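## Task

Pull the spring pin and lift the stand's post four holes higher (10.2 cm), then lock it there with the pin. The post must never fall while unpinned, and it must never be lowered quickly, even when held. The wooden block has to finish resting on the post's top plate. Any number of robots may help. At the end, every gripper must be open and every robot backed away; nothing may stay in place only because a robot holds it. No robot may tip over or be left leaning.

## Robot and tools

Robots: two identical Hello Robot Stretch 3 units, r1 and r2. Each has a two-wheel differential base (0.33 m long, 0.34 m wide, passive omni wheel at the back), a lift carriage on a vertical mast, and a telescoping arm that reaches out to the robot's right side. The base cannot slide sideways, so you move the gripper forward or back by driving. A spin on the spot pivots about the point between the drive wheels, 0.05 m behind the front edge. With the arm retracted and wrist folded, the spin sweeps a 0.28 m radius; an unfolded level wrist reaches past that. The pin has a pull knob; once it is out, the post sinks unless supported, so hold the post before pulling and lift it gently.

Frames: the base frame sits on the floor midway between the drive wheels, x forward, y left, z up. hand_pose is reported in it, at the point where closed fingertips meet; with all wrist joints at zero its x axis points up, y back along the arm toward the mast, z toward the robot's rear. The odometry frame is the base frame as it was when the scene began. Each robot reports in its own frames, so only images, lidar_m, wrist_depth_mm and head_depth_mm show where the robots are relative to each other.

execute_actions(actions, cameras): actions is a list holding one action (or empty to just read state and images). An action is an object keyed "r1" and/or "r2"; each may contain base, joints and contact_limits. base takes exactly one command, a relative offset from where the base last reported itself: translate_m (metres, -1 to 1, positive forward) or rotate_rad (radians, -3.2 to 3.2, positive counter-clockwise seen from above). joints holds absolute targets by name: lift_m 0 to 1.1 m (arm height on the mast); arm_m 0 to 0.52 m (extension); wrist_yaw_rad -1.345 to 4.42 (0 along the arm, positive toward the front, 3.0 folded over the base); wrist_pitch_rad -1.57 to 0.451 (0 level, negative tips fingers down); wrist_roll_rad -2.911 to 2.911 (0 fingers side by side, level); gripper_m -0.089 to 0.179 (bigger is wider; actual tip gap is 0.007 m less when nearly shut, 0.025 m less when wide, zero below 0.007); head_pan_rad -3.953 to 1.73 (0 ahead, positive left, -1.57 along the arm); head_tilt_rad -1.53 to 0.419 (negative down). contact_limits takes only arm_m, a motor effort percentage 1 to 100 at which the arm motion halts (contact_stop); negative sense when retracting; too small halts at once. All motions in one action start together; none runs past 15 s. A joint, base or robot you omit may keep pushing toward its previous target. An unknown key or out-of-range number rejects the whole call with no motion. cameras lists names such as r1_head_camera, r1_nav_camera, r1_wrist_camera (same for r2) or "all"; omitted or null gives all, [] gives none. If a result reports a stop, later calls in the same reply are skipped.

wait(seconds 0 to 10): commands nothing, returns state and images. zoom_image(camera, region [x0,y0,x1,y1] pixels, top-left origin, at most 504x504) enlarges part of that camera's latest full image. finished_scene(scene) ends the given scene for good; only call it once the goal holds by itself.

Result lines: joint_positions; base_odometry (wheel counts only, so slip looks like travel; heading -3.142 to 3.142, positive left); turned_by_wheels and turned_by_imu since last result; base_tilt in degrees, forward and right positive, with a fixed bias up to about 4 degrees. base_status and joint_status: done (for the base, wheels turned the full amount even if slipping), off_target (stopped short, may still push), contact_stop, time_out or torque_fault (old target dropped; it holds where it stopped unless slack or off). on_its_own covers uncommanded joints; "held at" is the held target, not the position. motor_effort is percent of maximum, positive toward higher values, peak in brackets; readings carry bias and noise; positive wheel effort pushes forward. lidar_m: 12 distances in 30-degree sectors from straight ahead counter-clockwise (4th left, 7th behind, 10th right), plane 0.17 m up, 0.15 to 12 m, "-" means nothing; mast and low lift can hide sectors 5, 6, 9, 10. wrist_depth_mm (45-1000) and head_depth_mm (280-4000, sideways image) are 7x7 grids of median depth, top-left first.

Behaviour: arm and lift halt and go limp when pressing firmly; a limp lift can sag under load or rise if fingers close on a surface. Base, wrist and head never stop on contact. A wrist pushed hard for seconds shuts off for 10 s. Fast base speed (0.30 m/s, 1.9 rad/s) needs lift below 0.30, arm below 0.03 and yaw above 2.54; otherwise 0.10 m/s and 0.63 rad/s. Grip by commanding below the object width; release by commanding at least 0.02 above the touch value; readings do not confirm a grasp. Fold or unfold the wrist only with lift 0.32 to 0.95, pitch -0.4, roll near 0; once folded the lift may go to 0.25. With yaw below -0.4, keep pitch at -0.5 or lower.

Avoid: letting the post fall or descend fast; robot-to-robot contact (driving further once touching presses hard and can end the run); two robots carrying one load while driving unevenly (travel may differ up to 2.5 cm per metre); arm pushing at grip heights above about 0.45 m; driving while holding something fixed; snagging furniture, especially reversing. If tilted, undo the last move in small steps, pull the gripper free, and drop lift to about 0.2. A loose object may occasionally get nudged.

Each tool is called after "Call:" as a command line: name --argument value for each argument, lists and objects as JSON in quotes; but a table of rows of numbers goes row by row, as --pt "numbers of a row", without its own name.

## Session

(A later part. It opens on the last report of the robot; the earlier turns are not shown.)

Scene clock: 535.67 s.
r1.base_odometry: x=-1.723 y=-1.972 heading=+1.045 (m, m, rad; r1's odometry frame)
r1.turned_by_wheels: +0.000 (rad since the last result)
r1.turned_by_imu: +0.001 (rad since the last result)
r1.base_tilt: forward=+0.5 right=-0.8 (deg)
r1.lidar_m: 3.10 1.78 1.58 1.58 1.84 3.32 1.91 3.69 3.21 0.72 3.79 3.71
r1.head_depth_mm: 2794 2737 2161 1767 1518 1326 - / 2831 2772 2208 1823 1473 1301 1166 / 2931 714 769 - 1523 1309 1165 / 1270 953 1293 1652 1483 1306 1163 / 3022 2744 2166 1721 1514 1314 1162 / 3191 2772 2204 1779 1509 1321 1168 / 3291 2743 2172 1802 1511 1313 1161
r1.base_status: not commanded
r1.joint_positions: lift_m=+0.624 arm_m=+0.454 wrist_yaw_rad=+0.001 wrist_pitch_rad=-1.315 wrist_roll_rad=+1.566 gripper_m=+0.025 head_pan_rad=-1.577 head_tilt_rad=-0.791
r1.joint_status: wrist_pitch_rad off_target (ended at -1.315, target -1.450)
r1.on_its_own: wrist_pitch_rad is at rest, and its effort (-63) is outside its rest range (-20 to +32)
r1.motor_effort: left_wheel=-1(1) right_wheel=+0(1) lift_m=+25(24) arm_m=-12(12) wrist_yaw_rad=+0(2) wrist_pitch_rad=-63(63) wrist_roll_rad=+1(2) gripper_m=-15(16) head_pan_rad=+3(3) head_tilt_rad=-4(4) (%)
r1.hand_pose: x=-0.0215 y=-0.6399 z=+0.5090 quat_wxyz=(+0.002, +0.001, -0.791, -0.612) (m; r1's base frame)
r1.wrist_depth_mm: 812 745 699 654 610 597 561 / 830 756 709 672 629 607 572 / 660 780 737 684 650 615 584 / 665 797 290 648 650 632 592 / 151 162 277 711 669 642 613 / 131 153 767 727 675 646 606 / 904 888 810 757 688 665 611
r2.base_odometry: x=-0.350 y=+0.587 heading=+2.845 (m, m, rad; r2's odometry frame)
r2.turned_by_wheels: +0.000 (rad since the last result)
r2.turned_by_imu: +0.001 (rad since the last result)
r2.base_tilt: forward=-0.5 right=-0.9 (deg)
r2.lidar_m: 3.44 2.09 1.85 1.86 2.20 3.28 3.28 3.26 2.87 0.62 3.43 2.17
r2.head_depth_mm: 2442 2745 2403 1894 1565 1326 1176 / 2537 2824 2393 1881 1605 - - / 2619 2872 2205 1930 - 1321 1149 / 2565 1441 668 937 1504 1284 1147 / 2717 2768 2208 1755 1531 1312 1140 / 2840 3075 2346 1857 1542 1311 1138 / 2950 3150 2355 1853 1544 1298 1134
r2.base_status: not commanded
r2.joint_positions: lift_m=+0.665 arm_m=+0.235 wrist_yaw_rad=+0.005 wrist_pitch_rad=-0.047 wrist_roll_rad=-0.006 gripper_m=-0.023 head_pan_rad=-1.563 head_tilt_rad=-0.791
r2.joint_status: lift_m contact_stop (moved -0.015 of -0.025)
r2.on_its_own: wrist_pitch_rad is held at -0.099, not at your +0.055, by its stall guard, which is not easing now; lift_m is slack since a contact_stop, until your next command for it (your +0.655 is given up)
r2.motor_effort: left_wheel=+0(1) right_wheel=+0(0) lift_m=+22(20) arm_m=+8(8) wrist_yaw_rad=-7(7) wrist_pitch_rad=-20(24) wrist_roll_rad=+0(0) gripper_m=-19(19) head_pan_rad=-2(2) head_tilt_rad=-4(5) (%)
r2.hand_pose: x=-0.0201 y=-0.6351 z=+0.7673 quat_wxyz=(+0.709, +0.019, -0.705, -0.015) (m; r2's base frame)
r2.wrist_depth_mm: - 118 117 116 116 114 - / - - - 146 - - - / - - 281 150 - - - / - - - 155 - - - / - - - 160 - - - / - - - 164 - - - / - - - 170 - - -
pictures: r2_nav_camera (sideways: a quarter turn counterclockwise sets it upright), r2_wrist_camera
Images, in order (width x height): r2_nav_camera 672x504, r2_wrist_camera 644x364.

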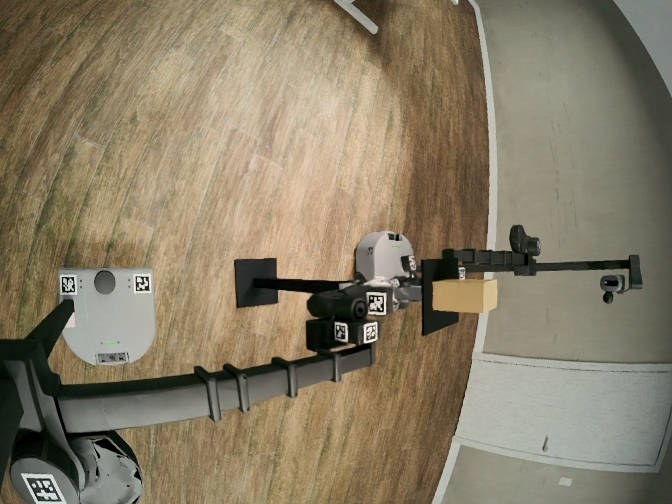

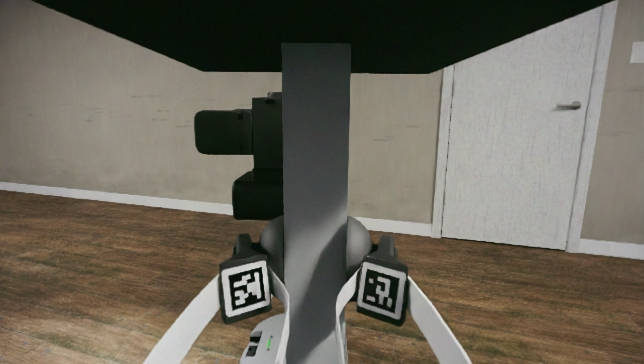

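Call:
execute_actions --actions '[{"r1":{"joints":{"wrist_pitch_rad":-1.3,"lift_m":0.66,"arm_m":0.47}},"r2":{"joints":{"lift_m":0.66,"wrist_pitch_rad":0.06}}}]' --cameras '[]'

Call:
execute_actions --actions '[{"r1":{"joints":{"arm_m":0.24,"gripper_m":0.06,"wrist_roll_rad":0}},"r2":{"joints":{"arm_m":0.228}}}]' --cameras '[]'

Call:
execute_actions --actions '[{"r1":{"joints":{"lift_m":0.38,"wrist_pitch_rad":0.03}}}]' --cameras '[]'

Call:
execute_actions --actions '[{"r1":{"joints":{"arm_m":0.295}}}]' --cameras '[]'

Call:
execute_actions --actions '[{"r1":{"joints":{"gripper_m":-0.05}},"r2":{"joints":{"lift_m":0.684}}}]' --cameras '[]'

Call:
execute_actions --actions '[{"r1":{"joints":{"arm_m":0.277}}}]' --cameras '["r1_wrist_camera"]'

Scene clock: 543.47 s.
r1.base_odometry: x=-1.723 y=-1.972 heading=+1.045 (m, m, rad; r1's odometry frame)
r1.turned_by_wheels: +0.000 (rad since the last result)
r1.turned_by_imu: +0.001 (rad since the last result)
r1.base_tilt: forward=+0.4 right=-0.7 (deg)
r1.lidar_m: 3.08 1.79 1.58 1.58 1.85 3.30 1.90 3.69 3.20 0.71 3.74 3.71
r1.head_depth_mm: 2755 2760 2166 1794 1498 1344 - / 2857 2776 2192 - 1515 1314 1162 / 2901 715 740 1698 1493 1304 1162 / 1270 947 1736 1667 1478 1312 1156 / 2961 2807 2178 1708 1514 1327 1162 / 3288 2771 2156 1767 1503 1313 1167 / 3313 2773 2184 1784 1522 1315 1170
r1.base_status: not commanded
r1.joint_positions: lift_m=+0.660 arm_m=+0.470 wrist_yaw_rad=+0.001 wrist_pitch_rad=-1.297 wrist_roll_rad=+1.566 gripper_m=+0.025 head_pan_rad=-1.577 head_tilt_rad=-0.791
r1.joint_status: all done
r1.motor_effort: left_wheel=-1(1) right_wheel=+0(1) lift_m=+44(45) arm_m=+7(8) wrist_yaw_rad=-1(0) wrist_pitch_rad=-2(62) wrist_roll_rad=+2(1) gripper_m=+0(15) head_pan_rad=+3(3) head_tilt_rad=-5(5) (%)
r1.hand_pose: x=-0.0215 y=-0.6602 z=+0.5451 quat_wxyz=(+0.002, +0.001, -0.797, -0.604) (m; r1's base frame)
r1.wrist_depth_mm: 843 810 740 707 653 620 582 / 885 807 769 712 678 633 590 / 670 818 761 715 680 640 615 / 694 789 287 517 696 665 615 / 708 163 190 765 712 658 634 / 117 140 - 782 718 684 644 / 118 953 838 782 747 680 666
r2.base_odometry: x=-0.350 y=+0.587 heading=+2.845 (m, m, rad; r2's odometry frame)
r2.turned_by_wheels: +0.000 (rad since the last result)
r2.turned_by_imu: +0.000 (rad since the last result)
r2.base_tilt: forward=-0.5 right=-0.9 (deg)
r2.lidar_m: 3.42 2.09 1.85 1.86 2.21 3.29 3.28 3.25 2.86 0.62 3.43 2.17
r2.head_depth_mm: 2437 2746 2398 1908 1562 1324 1164 / 2535 2806 2404 1899 1592 - - / 2598 2869 2224 1942 - 1315 1153 / 2548 1500 668 910 1508 1280 1143 / 2644 2893 2105 1755 1539 1306 1141 / 2863 3134 2344 1857 1538 1305 1140 / 2954 3169 2328 1845 1519 1306 1138
r2.base_status: not commanded
r2.joint_positions: lift_m=+0.660 arm_m=+0.235 wrist_yaw_rad=+0.005 wrist_pitch_rad=-0.015 wrist_roll_rad=-0.006 gripper_m=-0.023 head_pan_rad=-1.563 head_tilt_rad=-0.791
r2.joint_status: wrist_pitch_rad off_target (ended at -0.015, target +0.060); the others done
r2.motor_effort: left_wheel=+0(1) right_wheel=+0(1) lift_m=+18(18) arm_m=+9(9) wrist_yaw_rad=-7(8) wrist_pitch_rad=+29(28) wrist_roll_rad=+0(0) gripper_m=-19(19) head_pan_rad=-4(4) head_tilt_rad=-4(3) (%)
r2.hand_pose: x=-0.0201 y=-0.6361 z=+0.7712 quat_wxyz=(+0.709, +0.007, -0.705, -0.004) (m; r2's base frame)
r2.wrist_depth_mm: - 118 118 117 116 114 - / - - 259 147 236 - - / - - 398 152 - - - / - - - 156 - - - / - - - 158 - - - / - - - 163 - - - / - - - 169 - - -
pictures: none
No camera images: the call's "cameras" was empty. Leave "cameras" out to get every camera's image.

Scene clock: 546.40 s.
r1.base_odometry: x=-1.723 y=-1.972 heading=+1.045 (m, m, rad; r1's odometry frame)
r1.turned_by_wheels: +0.000 (rad since the last result)
r1.turned_by_imu: +0.000 (rad since the last result)
r1.base_tilt: forward=+0.5 right=-0.6 (deg)
r1.lidar_m: 3.08 1.78 1.58 1.58 1.85 3.29 1.90 3.70 3.21 0.72 3.78 3.71
r1.head_depth_mm: 2742 2770 2178 1781 1547 1359 - / 2891 2738 2113 1829 - 1309 1154 / 2915 715 843 1795 - 1286 1163 / 1264 959 874 1658 1505 1304 1157 / 3028 2754 2166 1715 1527 1323 1161 / 3217 2782 2186 1784 1507 1320 1159 / 3282 2795 2179 1783 1513 1321 1164
r1.base_status: not commanded
r1.joint_positions: lift_m=+0.660 arm_m=+0.240 wrist_yaw_rad=+0.001 wrist_pitch_rad=-1.301 wrist_roll_rad=+0.007 gripper_m=+0.060 head_pan_rad=-1.577 head_tilt_rad=-0.791
r1.joint_status: all done
r1.motor_effort: left_wheel=-1(1) right_wheel=+0(0) lift_m=+45(44) arm_m=-7(7) wrist_yaw_rad=+0(1) wrist_pitch_rad=+0(2) wrist_roll_rad=-3(5) gripper_m=+0(80) head_pan_rad=+3(3) head_tilt_rad=-4(4) (%)
r1.hand_pose: x=-0.0216 y=-0.4304 z=+0.5450 quat_wxyz=(+0.561, +0.427, -0.564, -0.430) (m; r1's base frame)
r1.wrist_depth_mm: 743 745 771 787 794 808 802 / 716 737 752 769 777 802 823 / 723 726 746 749 784 770 783 / 708 701 737 745 746 767 779 / 693 710 715 716 733 742 777 / 681 685 684 709 - 745 745 / 672 693 697 700 691 723 732
r2.base_odometry: x=-0.350 y=+0.587 heading=+2.845 (m, m, rad; r2's odometry frame)
r2.turned_by_wheels: +0.000 (rad since the last result)
r2.turned_by_imu: +0.000 (rad since the last result)
r2.base_tilt: forward=-0.5 right=-0.9 (deg)
r2.lidar_m: 3.43 2.10 1.85 1.86 2.21 3.29 3.29 3.24 2.85 0.62 3.42 2.18
r2.head_depth_mm: 2428 2756 2395 1885 1560 1331 1172 / 2513 2826 2380 1881 1596 - - / 2605 2908 2212 1875 - 1319 1148 / 2551 1125 665 1403 1510 1279 1148 / 2596 2906 2367 1764 1542 1306 1146 / 2877 3074 2336 1852 1530 1307 1139 / 2948 3143 2331 1840 1524 1305 1144
r2.base_status: not commanded
r2.joint_positions: lift_m=+0.660 arm_m=+0.229 wrist_yaw_rad=+0.005 wrist_pitch_rad=-0.012 wrist_roll_rad=-0.006 gripper_m=-0.023 head_pan_rad=-1.563 head_tilt_rad=-0.791
r2.joint_status: all done
r2.motor_effort: left_wheel=+0(0) right_wheel=-1(1) lift_m=+19(19) arm_m=-7(9) wrist_yaw_rad=-7(7) wrist_pitch_rad=+28(29) wrist_roll_rad=+0(0) gripper_m=-19(19) head_pan_rad=-3(1) head_tilt_rad=-4(4) (%)
r2.hand_pose: x=-0.0201 y=-0.6294 z=+0.7716 quat_wxyz=(+0.709, +0.007, -0.705, -0.003) (m; r2's base frame)
r2.wrist_depth_mm: - 118 117 116 115 114 - / - - 486 151 236 - - / - - - 157 - - - / - - - 160 - - - / - - - 163 - - - / - - - 167 - - - / - - - 173 - - -
pictures: none
No camera images: the call's "cameras" was empty. Leave "cameras" out to get every camera's image.

Scene clock: 549.77 s.
r1.base_odometry: x=-1.723 y=-1.972 heading=+1.045 (m, m, rad; r1's odometry frame)
r1.turned_by_wheels: +0.000 (rad since the last result)
r1.turned_by_imu: +0.001 (rad since the last result)
r1.base_tilt: forward=+0.6 right=-0.7 (deg)
r1.lidar_m: 3.10 1.79 1.58 1.58 1.84 3.30 1.90 3.68 3.21 0.72 3.76 3.70
r1.head_depth_mm: 2750 2751 2158 1753 1511 1321 1159 / 2823 2772 2096 1768 1518 1327 1171 / 2932 711 844 1740 1499 - 1163 / 1269 953 874 1650 1485 1295 1162 / 2990 2767 2179 1720 1493 1313 1162 / 3191 2778 2157 1779 1510 1315 1167 / 3351 2800 2164 1806 1506 1316 1157
r1.base_status: not commanded
r1.joint_positions: lift_m=+0.380 arm_m=+0.240 wrist_yaw_rad=+0.001 wrist_pitch_rad=+0.006 wrist_roll_rad=+0.007 gripper_m=+0.060 head_pan_rad=-1.577 head_tilt_rad=-0.791
r1.joint_status: all done
r1.motor_effort: left_wheel=-1(1) right_wheel=+0(0) lift_m=+27(36) arm_m=-6(7) wrist_yaw_rad=+1(1) wrist_pitch_rad=+11(11) wrist_roll_rad=-4(4) gripper_m=+1(1) head_pan_rad=+3(3) head_tilt_rad=-4(4) (%)
r1.hand_pose: x=-0.0213 y=-0.6418 z=+0.4964 quat_wxyz=(+0.705, -0.001, -0.709, +0.002) (m; r1's base frame)
r1.wrist_depth_mm: - - - 835 - - - / - - - - - - - / - - - - - - - / - - - 238 - - - / - - - 244 - - - / - - 901 249 - - - / 928 938 814 256 945 - -
r2.base_odometry: x=-0.350 y=+0.587 heading=+2.845 (m, m, rad; r2's odometry frame)
r2.turned_by_wheels: +0.000 (rad since the last result)
r2.turned_by_imu: +0.000 (rad since the last result)
r2.base_tilt: forward=-0.4 right=-0.8 (deg)
r2.lidar_m: 3.46 2.09 1.86 1.86 2.21 3.29 3.29 3.25 2.87 0.62 3.39 2.17
r2.head_depth_mm: 2422 2764 2396 1881 1555 1327 1176 / 2528 2840 2400 1884 1594 - - / 2605 2893 2220 1867 - 1317 1150 / 2571 2839 664 1435 1506 1284 1150 / 2771 3013 2180 1746 1539 1319 1140 / 2856 3130 2340 1843 1535 1305 1138 / 2985 3118 2327 1844 1525 1303 1136
r2.base_status: not commanded
r2.joint_positions: lift_m=+0.660 arm_m=+0.229 wrist_yaw_rad=+0.005 wrist_pitch_rad=-0.012 wrist_roll_rad=-0.006 gripper_m=-0.023 head_pan_rad=-1.563 head_tilt_rad=-0.791
r2.joint_status: not commanded
r2.motor_effort: left_wheel=+0(1) right_wheel=-2(1) lift_m=+19(19) arm_m=-7(7) wrist_yaw_rad=-7(7) wrist_pitch_rad=+28(28) wrist_roll_rad=+0(0) gripper_m=-19(19) head_pan_rad=-2(2) head_tilt_rad=-5(6) (%)
r2.hand_pose: x=-0.0201 y=-0.6294 z=+0.7716 quat_wxyz=(+0.709, +0.007, -0.705, -0.003) (m; r2's base frame)
r2.wrist_depth_mm: - 118 117 116 115 114 - / - - - 152 235 - - / - - - 156 - - - / - - - 160 - - - / - - - 163 - - - / - - - 167 - - - / - - - 173 - - -
pictures: none
No camera images: the call's "cameras" was empty. Leave "cameras" out to get every camera's image.

Scene clock: 551.30 s.
r1.base_odometry: x=-1.723 y=-1.972 heading=+1.045 (m, m, rad; r1's odometry frame)
r1.turned_by_wheels: +0.000 (rad since the last result)
r1.turned_by_imu: +0.000 (rad since the last result)
r1.base_tilt: forward=+0.4 right=-0.7 (deg)
r1.lidar_m: 3.08 1.79 1.58 1.58 1.85 3.31 1.90 3.70 3.21 0.72 3.77 3.70
r1.head_depth_mm: 2790 2775 2167 1783 1510 1314 1166 / 2841 2761 2121 1776 1515 1311 1160 / 2937 716 841 1733 1551 1264 1160 / 1265 958 880 1651 1507 1307 1164 / 3025 2751 2165 1705 1513 1312 1168 / 3208 2775 2191 1785 1517 1313 1159 / 3333 2765 2179 1804 1523 1316 1166
r1.base_status: not commanded
r1.joint_positions: lift_m=+0.380 arm_m=+0.295 wrist_yaw_rad=+0.001 wrist_pitch_rad=+0.006 wrist_roll_rad=+0.007 gripper_m=+0.060 head_pan_rad=-1.577 head_tilt_rad=-0.791
r1.joint_status: all done
r1.motor_effort: left_wheel=-1(1) right_wheel=+0(0) lift_m=+27(27) arm_m=+7(8) wrist_yaw_rad=+0(1) wrist_pitch_rad=+10(11) wrist_roll_rad=-4(4) gripper_m=-1(0) head_pan_rad=+3(3) head_tilt_rad=-4(4) (%)
r1.hand_pose: x=-0.0213 y=-0.6959 z=+0.4965 quat_wxyz=(+0.705, -0.002, -0.709, +0.002) (m; r1's base frame)
r1.wrist_depth_mm: - - - 180 - - - / - - - 183 - - - / - - - 188 - - - / - - - 184 - - - / - - - 186 - - - / - - 801 191 - - - / 931 962 742 196 961 - -
r2.base_odometry: x=-0.350 y=+0.587 heading=+2.845 (m, m, rad; r2's odometry frame)
r2.turned_by_wheels: +0.000 (rad since the last result)
r2.turned_by_imu: +0.000 (rad since the last result)
r2.base_tilt: forward=-0.5 right=-0.8 (deg)
r2.lidar_m: 3.45 2.09 1.85 1.86 2.21 3.28 3.30 3.25 2.87 0.62 3.40 2.17
r2.head_depth_mm: 2448 2736 2382 1895 1548 1326 1178 / 2530 2798 2379 1880 1589 - - / 2593 2871 2213 1890 - 1326 1148 / 2575 2836 665 1134 1482 1283 1153 / 2782 3000 2172 1757 1531 1314 1142 / 2865 3080 2339 1859 1530 1302 1139 / 2966 3130 2339 1840 1527 1308 1132
r2.base_status: not commanded
r2.joint_positions: lift_m=+0.660 arm_m=+0.229 wrist_yaw_rad=+0.005 wrist_pitch_rad=-0.012 wrist_roll_rad=-0.006 gripper_m=-0.023 head_pan_rad=-1.563 head_tilt_rad=-0.791
r2.joint_status: not commanded
r2.motor_effort: left_wheel=+1(0) right_wheel=-1(1) lift_m=+19(19) arm_m=-7(7) wrist_yaw_rad=-7(7) wrist_pitch_rad=+28(28) wrist_roll_rad=+0(0) gripper_m=-19(19) head_pan_rad=-2(2) head_tilt_rad=-4(4) (%)
r2.hand_pose: x=-0.0201 y=-0.6294 z=+0.7716 quat_wxyz=(+0.709, +0.007, -0.705, -0.003) (m; r2's base frame)
r2.wrist_depth_mm: - 118 117 116 115 114 - / - - - 152 234 - - / - - - 156 - - - / - - - 160 - - - / - - - 164 - - - / - - - 168 - - - / - - - 174 - - -
pictures: none
No camera images: the call's "cameras" was empty. Leave "cameras" out to get every camera's image.

Scene clock: 552.90 s.
r1.base_odometry: x=-1.723 y=-1.972 heading=+1.045 (m, m, rad; r1's odometry frame)
r1.turned_by_wheels: +0.000 (rad since the last result)
r1.turned_by_imu: +0.000 (rad since the last result)
r1.base_tilt: forward=+0.3 right=-0.6 (deg)
r1.lidar_m: 3.10 1.79 1.58 1.58 1.84 3.32 1.90 3.70 3.21 0.72 3.75 3.70
r1.head_depth_mm: 2775 2761 2167 1784 1515 1304 1163 / 2847 2772 2087 1774 1511 1311 1161 / 2914 710 836 1730 1538 1266 1156 / 1241 935 877 1648 1520 1311 1165 / 3039 2786 2178 1714 1521 1311 1164 / 3219 2746 2163 1790 1512 1316 1162 / 3286 2791 2142 1775 1514 1314 1173
r1.base_status: not commanded
r1.joint_positions: lift_m=+0.380 arm_m=+0.295 wrist_yaw_rad=+0.006 wrist_pitch_rad=+0.007 wrist_roll_rad=+0.006 gripper_m=-0.049 head_pan_rad=-1.577 head_tilt_rad=-0.791
r1.joint_status: all done
r1.motor_effort: left_wheel=-1(1) right_wheel=+0(0) lift_m=+27(27) arm_m=+6(7) wrist_yaw_rad=-2(3) wrist_pitch_rad=+10(10) wrist_roll_rad=-4(4) gripper_m=-24(99) head_pan_rad=+3(3) head_tilt_rad=-4(5) (%)
r1.hand_pose: x=-0.0200 y=-0.6959 z=+0.4967 quat_wxyz=(+0.705, +0.000, -0.709, +0.004) (m; r1's base frame)
r1.wrist_depth_mm: - - - 181 - - - / - - - 184 - - - / - - - 188 - - - / - - - 183 - - - / - - - 185 - - - / - - - 153 - - - / 913 924 753 197 - - -
r2.base_odometry: x=-0.350 y=+0.587 heading=+2.845 (m, m, rad; r2's odometry frame)
r2.turned_by_wheels: +0.000 (rad since the last result)
r2.turned_by_imu: +0.000 (rad since the last result)
r2.base_tilt: forward=-0.5 right=-0.8 (deg)
r2.lidar_m: 3.46 2.09 1.85 1.86 2.20 3.27 3.28 3.26 2.85 0.62 3.43 2.17
r2.head_depth_mm: 2449 2772 2403 1889 1552 1325 1179 / 2534 2820 2395 1899 1591 - 1134 / 2607 2881 2136 1938 - 1319 1145 / 2595 2819 664 1153 1502 1278 1142 / 2774 3023 2179 1752 1539 1312 1145 / 2840 3130 2356 1843 1526 1304 1141 / 2996 3157 2333 1837 1527 1308 1132
r2.base_status: not commanded
r2.joint_positions: lift_m=+0.683 arm_m=+0.228 wrist_yaw_rad=+0.006 wrist_pitch_rad=-0.079 wrist_roll_rad=-0.006 gripper_m=-0.023 head_pan_rad=-1.563 head_tilt_rad=-0.791
r2.joint_status: all done
r2.on_its_own: wrist_pitch_rad is at rest, and its effort (+53) is outside its rest range (-20 to +32)
r2.motor_effort: left_wheel=+1(1) right_wheel=-2(2) lift_m=+33(32) arm_m=-5(7) wrist_yaw_rad=-7(7) wrist_pitch_rad=+53(54) wrist_roll_rad=+0(0) gripper_m=-19(19) head_pan_rad=-3(2) head_tilt_rad=-4(4) (%)
r2.hand_pose: x=-0.0201 y=-0.6269 z=+0.7778 quat_wxyz=(+0.709, +0.030, -0.704, -0.026) (m; r2's base frame)
r2.wrist_depth_mm: - 98 97 95 94 93 - / - - - 148 - - - / - - - 155 - - - / - - - 162 - - - / - - - 165 - - - / - - - 172 - - - / - - - 182 - - -
pictures: none
No camera images: the call's "cameras" was empty. Leave "cameras" out to get every camera's image.

Scene clock: 553.90 s.
r1.base_odometry: x=-1.723 y=-1.972 heading=+1.045 (m, m, rad; r1's odometry frame)
r1.turned_by_wheels: +0.000 (rad since the last result)
r1.turned_by_imu: +0.000 (rad since the last result)
r1.base_tilt: forward=+0.6 right=-0.5 (deg)
r1.lidar_m: 3.10 1.79 1.58 1.58 1.84 3.31 1.90 3.68 3.21 0.72 3.74 3.71
r1.head_depth_mm: 2781 2788 2188 1791 1508 1317 1155 / 2820 2806 2174 1782 1517 1307 1164 / 2919 712 864 1733 1503 1263 1160 / 1249 938 878 1645 1513 1315 1160 / 3076 2754 2163 1699 1516 1306 1161 / 3221 2789 2188 1771 1518 1310 1158 / 3310 2769 2167 1777 1503 1308 1165
r1.base_status: not commanded
r1.joint_positions: lift_m=+0.380 arm_m=+0.278 wrist_yaw_rad=+0.001 wrist_pitch_rad=+0.012 wrist_roll_rad=+0.006 gripper_m=-0.044 head_pan_rad=-1.577 head_tilt_rad=-0.791
r1.joint_status: all done
r1.on_its_own: gripper_m is held at -0.044, not at your -0.050, by its stall guard, which is still easing
r1.motor_effort: left_wheel=-1(1) right_wheel=+0(1) lift_m=+27(27) arm_m=-11(17) wrist_yaw_rad=+0(4) wrist_pitch_rad=+8(10) wrist_roll_rad=-4(4) gripper_m=-3(26) head_pan_rad=+3(3) head_tilt_rad=-5(4) (%)
r1.hand_pose: x=-0.0211 y=-0.6792 z=+0.4980 quat_wxyz=(+0.705, -0.003, -0.709, +0.004) (m; r1's base frame)
r1.wrist_depth_mm: - - - 198 - - - / - - - 202 - - - / - - - 206 - - - / - - - 200 - - - / - - - 205 - - - / - - - 165 - - - / 931 956 750 884 998 - -
r2.base_odometry: x=-0.350 y=+0.587 heading=+2.845 (m, m, rad; r2's odometry frame)
r2.turned_by_wheels: +0.000 (rad since the last result)
r2.turned_by_imu: +0.000 (rad since the last result)
r2.base_tilt: forward=-0.4 right=-0.9 (deg)
r2.lidar_m: 3.43 2.10 1.85 1.86 2.20 3.30 3.30 3.27 2.86 0.62 3.40 2.17
r2.head_depth_mm: 2448 2748 2399 1881 1554 1320 1177 / 2505 2825 2384 1891 1600 - 1138 / 2608 2856 773 1929 - 1315 1144 / 2584 2853 666 1194 1508 1286 1145 / 2757 3004 2188 1760 1536 1308 1144 / 2871 3124 2361 1854 1534 1308 1140 / 2947 3165 2325 1842 1531 1306 1132
r2.base_status: not commanded
r2.joint_positions: lift_m=+0.683 arm_m=+0.228 wrist_yaw_rad=+0.006 wrist_pitch_rad=-0.071 wrist_roll_rad=-0.006 gripper_m=-0.023 head_pan_rad=-1.563 head_tilt_rad=-0.791
r2.joint_status: not commanded
r2.on_its_own: wrist_pitch_rad is at rest, and its effort (+50) is outside its rest range (-20 to +32)
r2.motor_effort: left_wheel=+1(2) right_wheel=-1(2) lift_m=+33(33) arm_m=-5(5) wrist_yaw_rad=-7(7) wrist_pitch_rad=+50(53) wrist_roll_rad=+0(0) gripper_m=-19(19) head_pan_rad=-2(2) head_tilt_rad=-5(4) (%)
r2.hand_pose: x=-0.0201 y=-0.6272 z=+0.7798 quat_wxyz=(+0.709, +0.027, -0.704, -0.023) (m; r2's base frame)
r2.wrist_depth_mm: - 100 99 98 97 95 - / - - - 149 - - - / - - - 155 - - - / - - - 161 - - - / - - - 165 - - - / - - - 172 - - - / - - - 180 - - -
pictures: r1_wrist_camera
Images, in order (width x height): r1_wrist_camera 644x364.

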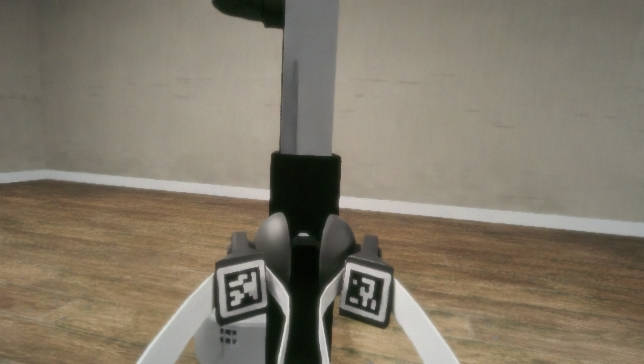

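It rose, so the pin may be out.

Call:
execute_actions --actions '[{"r2":{"joints":{"lift_m":0.702,"wrist_pitch_rad":0.055}}}]' --cameras '["r1_head_camera"]'

Call:
execute_actions --actions '[{"r2":{"joints":{"lift_m":0.698}},"r1":{"joints":{"gripper_m":0.06,"arm_m":0.295}}}]' --cameras '[]'

Scene clock: 556.90 s.
r1.base_odometry: x=-1.723 y=-1.972 heading=+1.045 (m, m, rad; r1's odometry frame)
r1.turned_by_wheels: +0.000 (rad since the last result)
r1.turned_by_imu: +0.000 (rad since the last result)
r1.base_tilt: forward=+0.5 right=-0.7 (deg)
r1.lidar_m: 3.08 1.79 1.58 1.58 1.85 3.30 1.90 3.67 3.22 0.72 3.79 3.70
r1.head_depth_mm: 2794 2762 2146 1770 1498 1312 1154 / 2866 2775 2147 1780 1512 1320 1171 / 2905 712 1976 1744 1503 1272 1165 / 1234 920 1726 1653 1509 1319 1165 / 3112 2816 2182 1713 1508 1309 1164 / 3275 2764 2179 1789 1512 1317 1167 / 3225 2790 2189 1784 1523 1322 1163
r1.base_status: not commanded
r1.joint_positions: lift_m=+0.380 arm_m=+0.278 wrist_yaw_rad=+0.001 wrist_pitch_rad=+0.012 wrist_roll_rad=+0.006 gripper_m=-0.035 head_pan_rad=-1.577 head_tilt_rad=-0.791
r1.joint_status: not commanded
r1.on_its_own: gripper_m is held at -0.036, not at your -0.050, by its stall guard, which is not easing now
r1.motor_effort: left_wheel=+0(1) right_wheel=+0(1) lift_m=+27(28) arm_m=-12(12) wrist_yaw_rad=+0(0) wrist_pitch_rad=+8(8) wrist_roll_rad=-3(4) gripper_m=-20(19) head_pan_rad=+3(2) head_tilt_rad=-5(5) (%)
r1.hand_pose: x=-0.0211 y=-0.6792 z=+0.4980 quat_wxyz=(+0.705, -0.003, -0.709, +0.004) (m; r1's base frame)
r1.wrist_depth_mm: - - - 199 - - - / - - - 202 - - - / - - - 206 - - - / - - - 200 - - - / - - - 203 - - - / - - - 167 - - - / 918 958 783 893 - - -
r2.base_odometry: x=-0.350 y=+0.587 heading=+2.845 (m, m, rad; r2's odometry frame)
r2.turned_by_wheels: +0.000 (rad since the last result)
r2.turned_by_imu: +0.000 (rad since the last result)
r2.base_tilt: forward=-0.5 right=-0.8 (deg)
r2.lidar_m: 3.44 2.09 1.85 1.86 2.21 3.29 3.29 3.26 2.86 0.62 3.42 2.18
r2.head_depth_mm: 2411 2751 2382 1887 1558 1325 - / 2507 2816 2397 1931 - - 1144 / 2587 2902 2142 1942 - 1319 1150 / 2604 1473 663 1196 1470 1273 1147 / 2785 3020 2174 1760 1534 1306 1143 / 2860 3134 2321 1862 1529 1317 1144 / 2991 3149 2348 1836 1523 1306 1140
r2.base_status: not commanded
r2.joint_positions: lift_m=+0.701 arm_m=+0.228 wrist_yaw_rad=+0.006 wrist_pitch_rad=-0.081 wrist_roll_rad=-0.006 gripper_m=-0.023 head_pan_rad=-1.563 head_tilt_rad=-0.791
r2.joint_status: wrist_pitch_rad off_target (ended at -0.081, target +0.055); the others done
r2.on_its_own: wrist_pitch_rad is at rest, and its effort (+52) is outside its rest range (-20 to +32)
r2.motor_effort: left_wheel=+1(1) right_wheel=-1(2) lift_m=+33(35) arm_m=-5(5) wrist_yaw_rad=-8(8) wrist_pitch_rad=+52(53) wrist_roll_rad=+0(0) gripper_m=-19(19) head_pan_rad=-2(2) head_tilt_rad=-4(5) (%)
r2.hand_pose: x=-0.0201 y=-0.6268 z=+0.7951 quat_wxyz=(+0.709, +0.031, -0.704, -0.027) (m; r2's base frame)
r2.wrist_depth_mm: - 97 97 95 94 93 - / - - - 148 - - - / - - - 155 - - - / - - - 161 - - - / - - - 166 - - - / - - - 172 - - - / - - - 183 - - -
pictures: r1_head_camera (sideways: a quarter turn clockwise sets it upright)
Images, in order (width x height): r1_head_camera 896x504.

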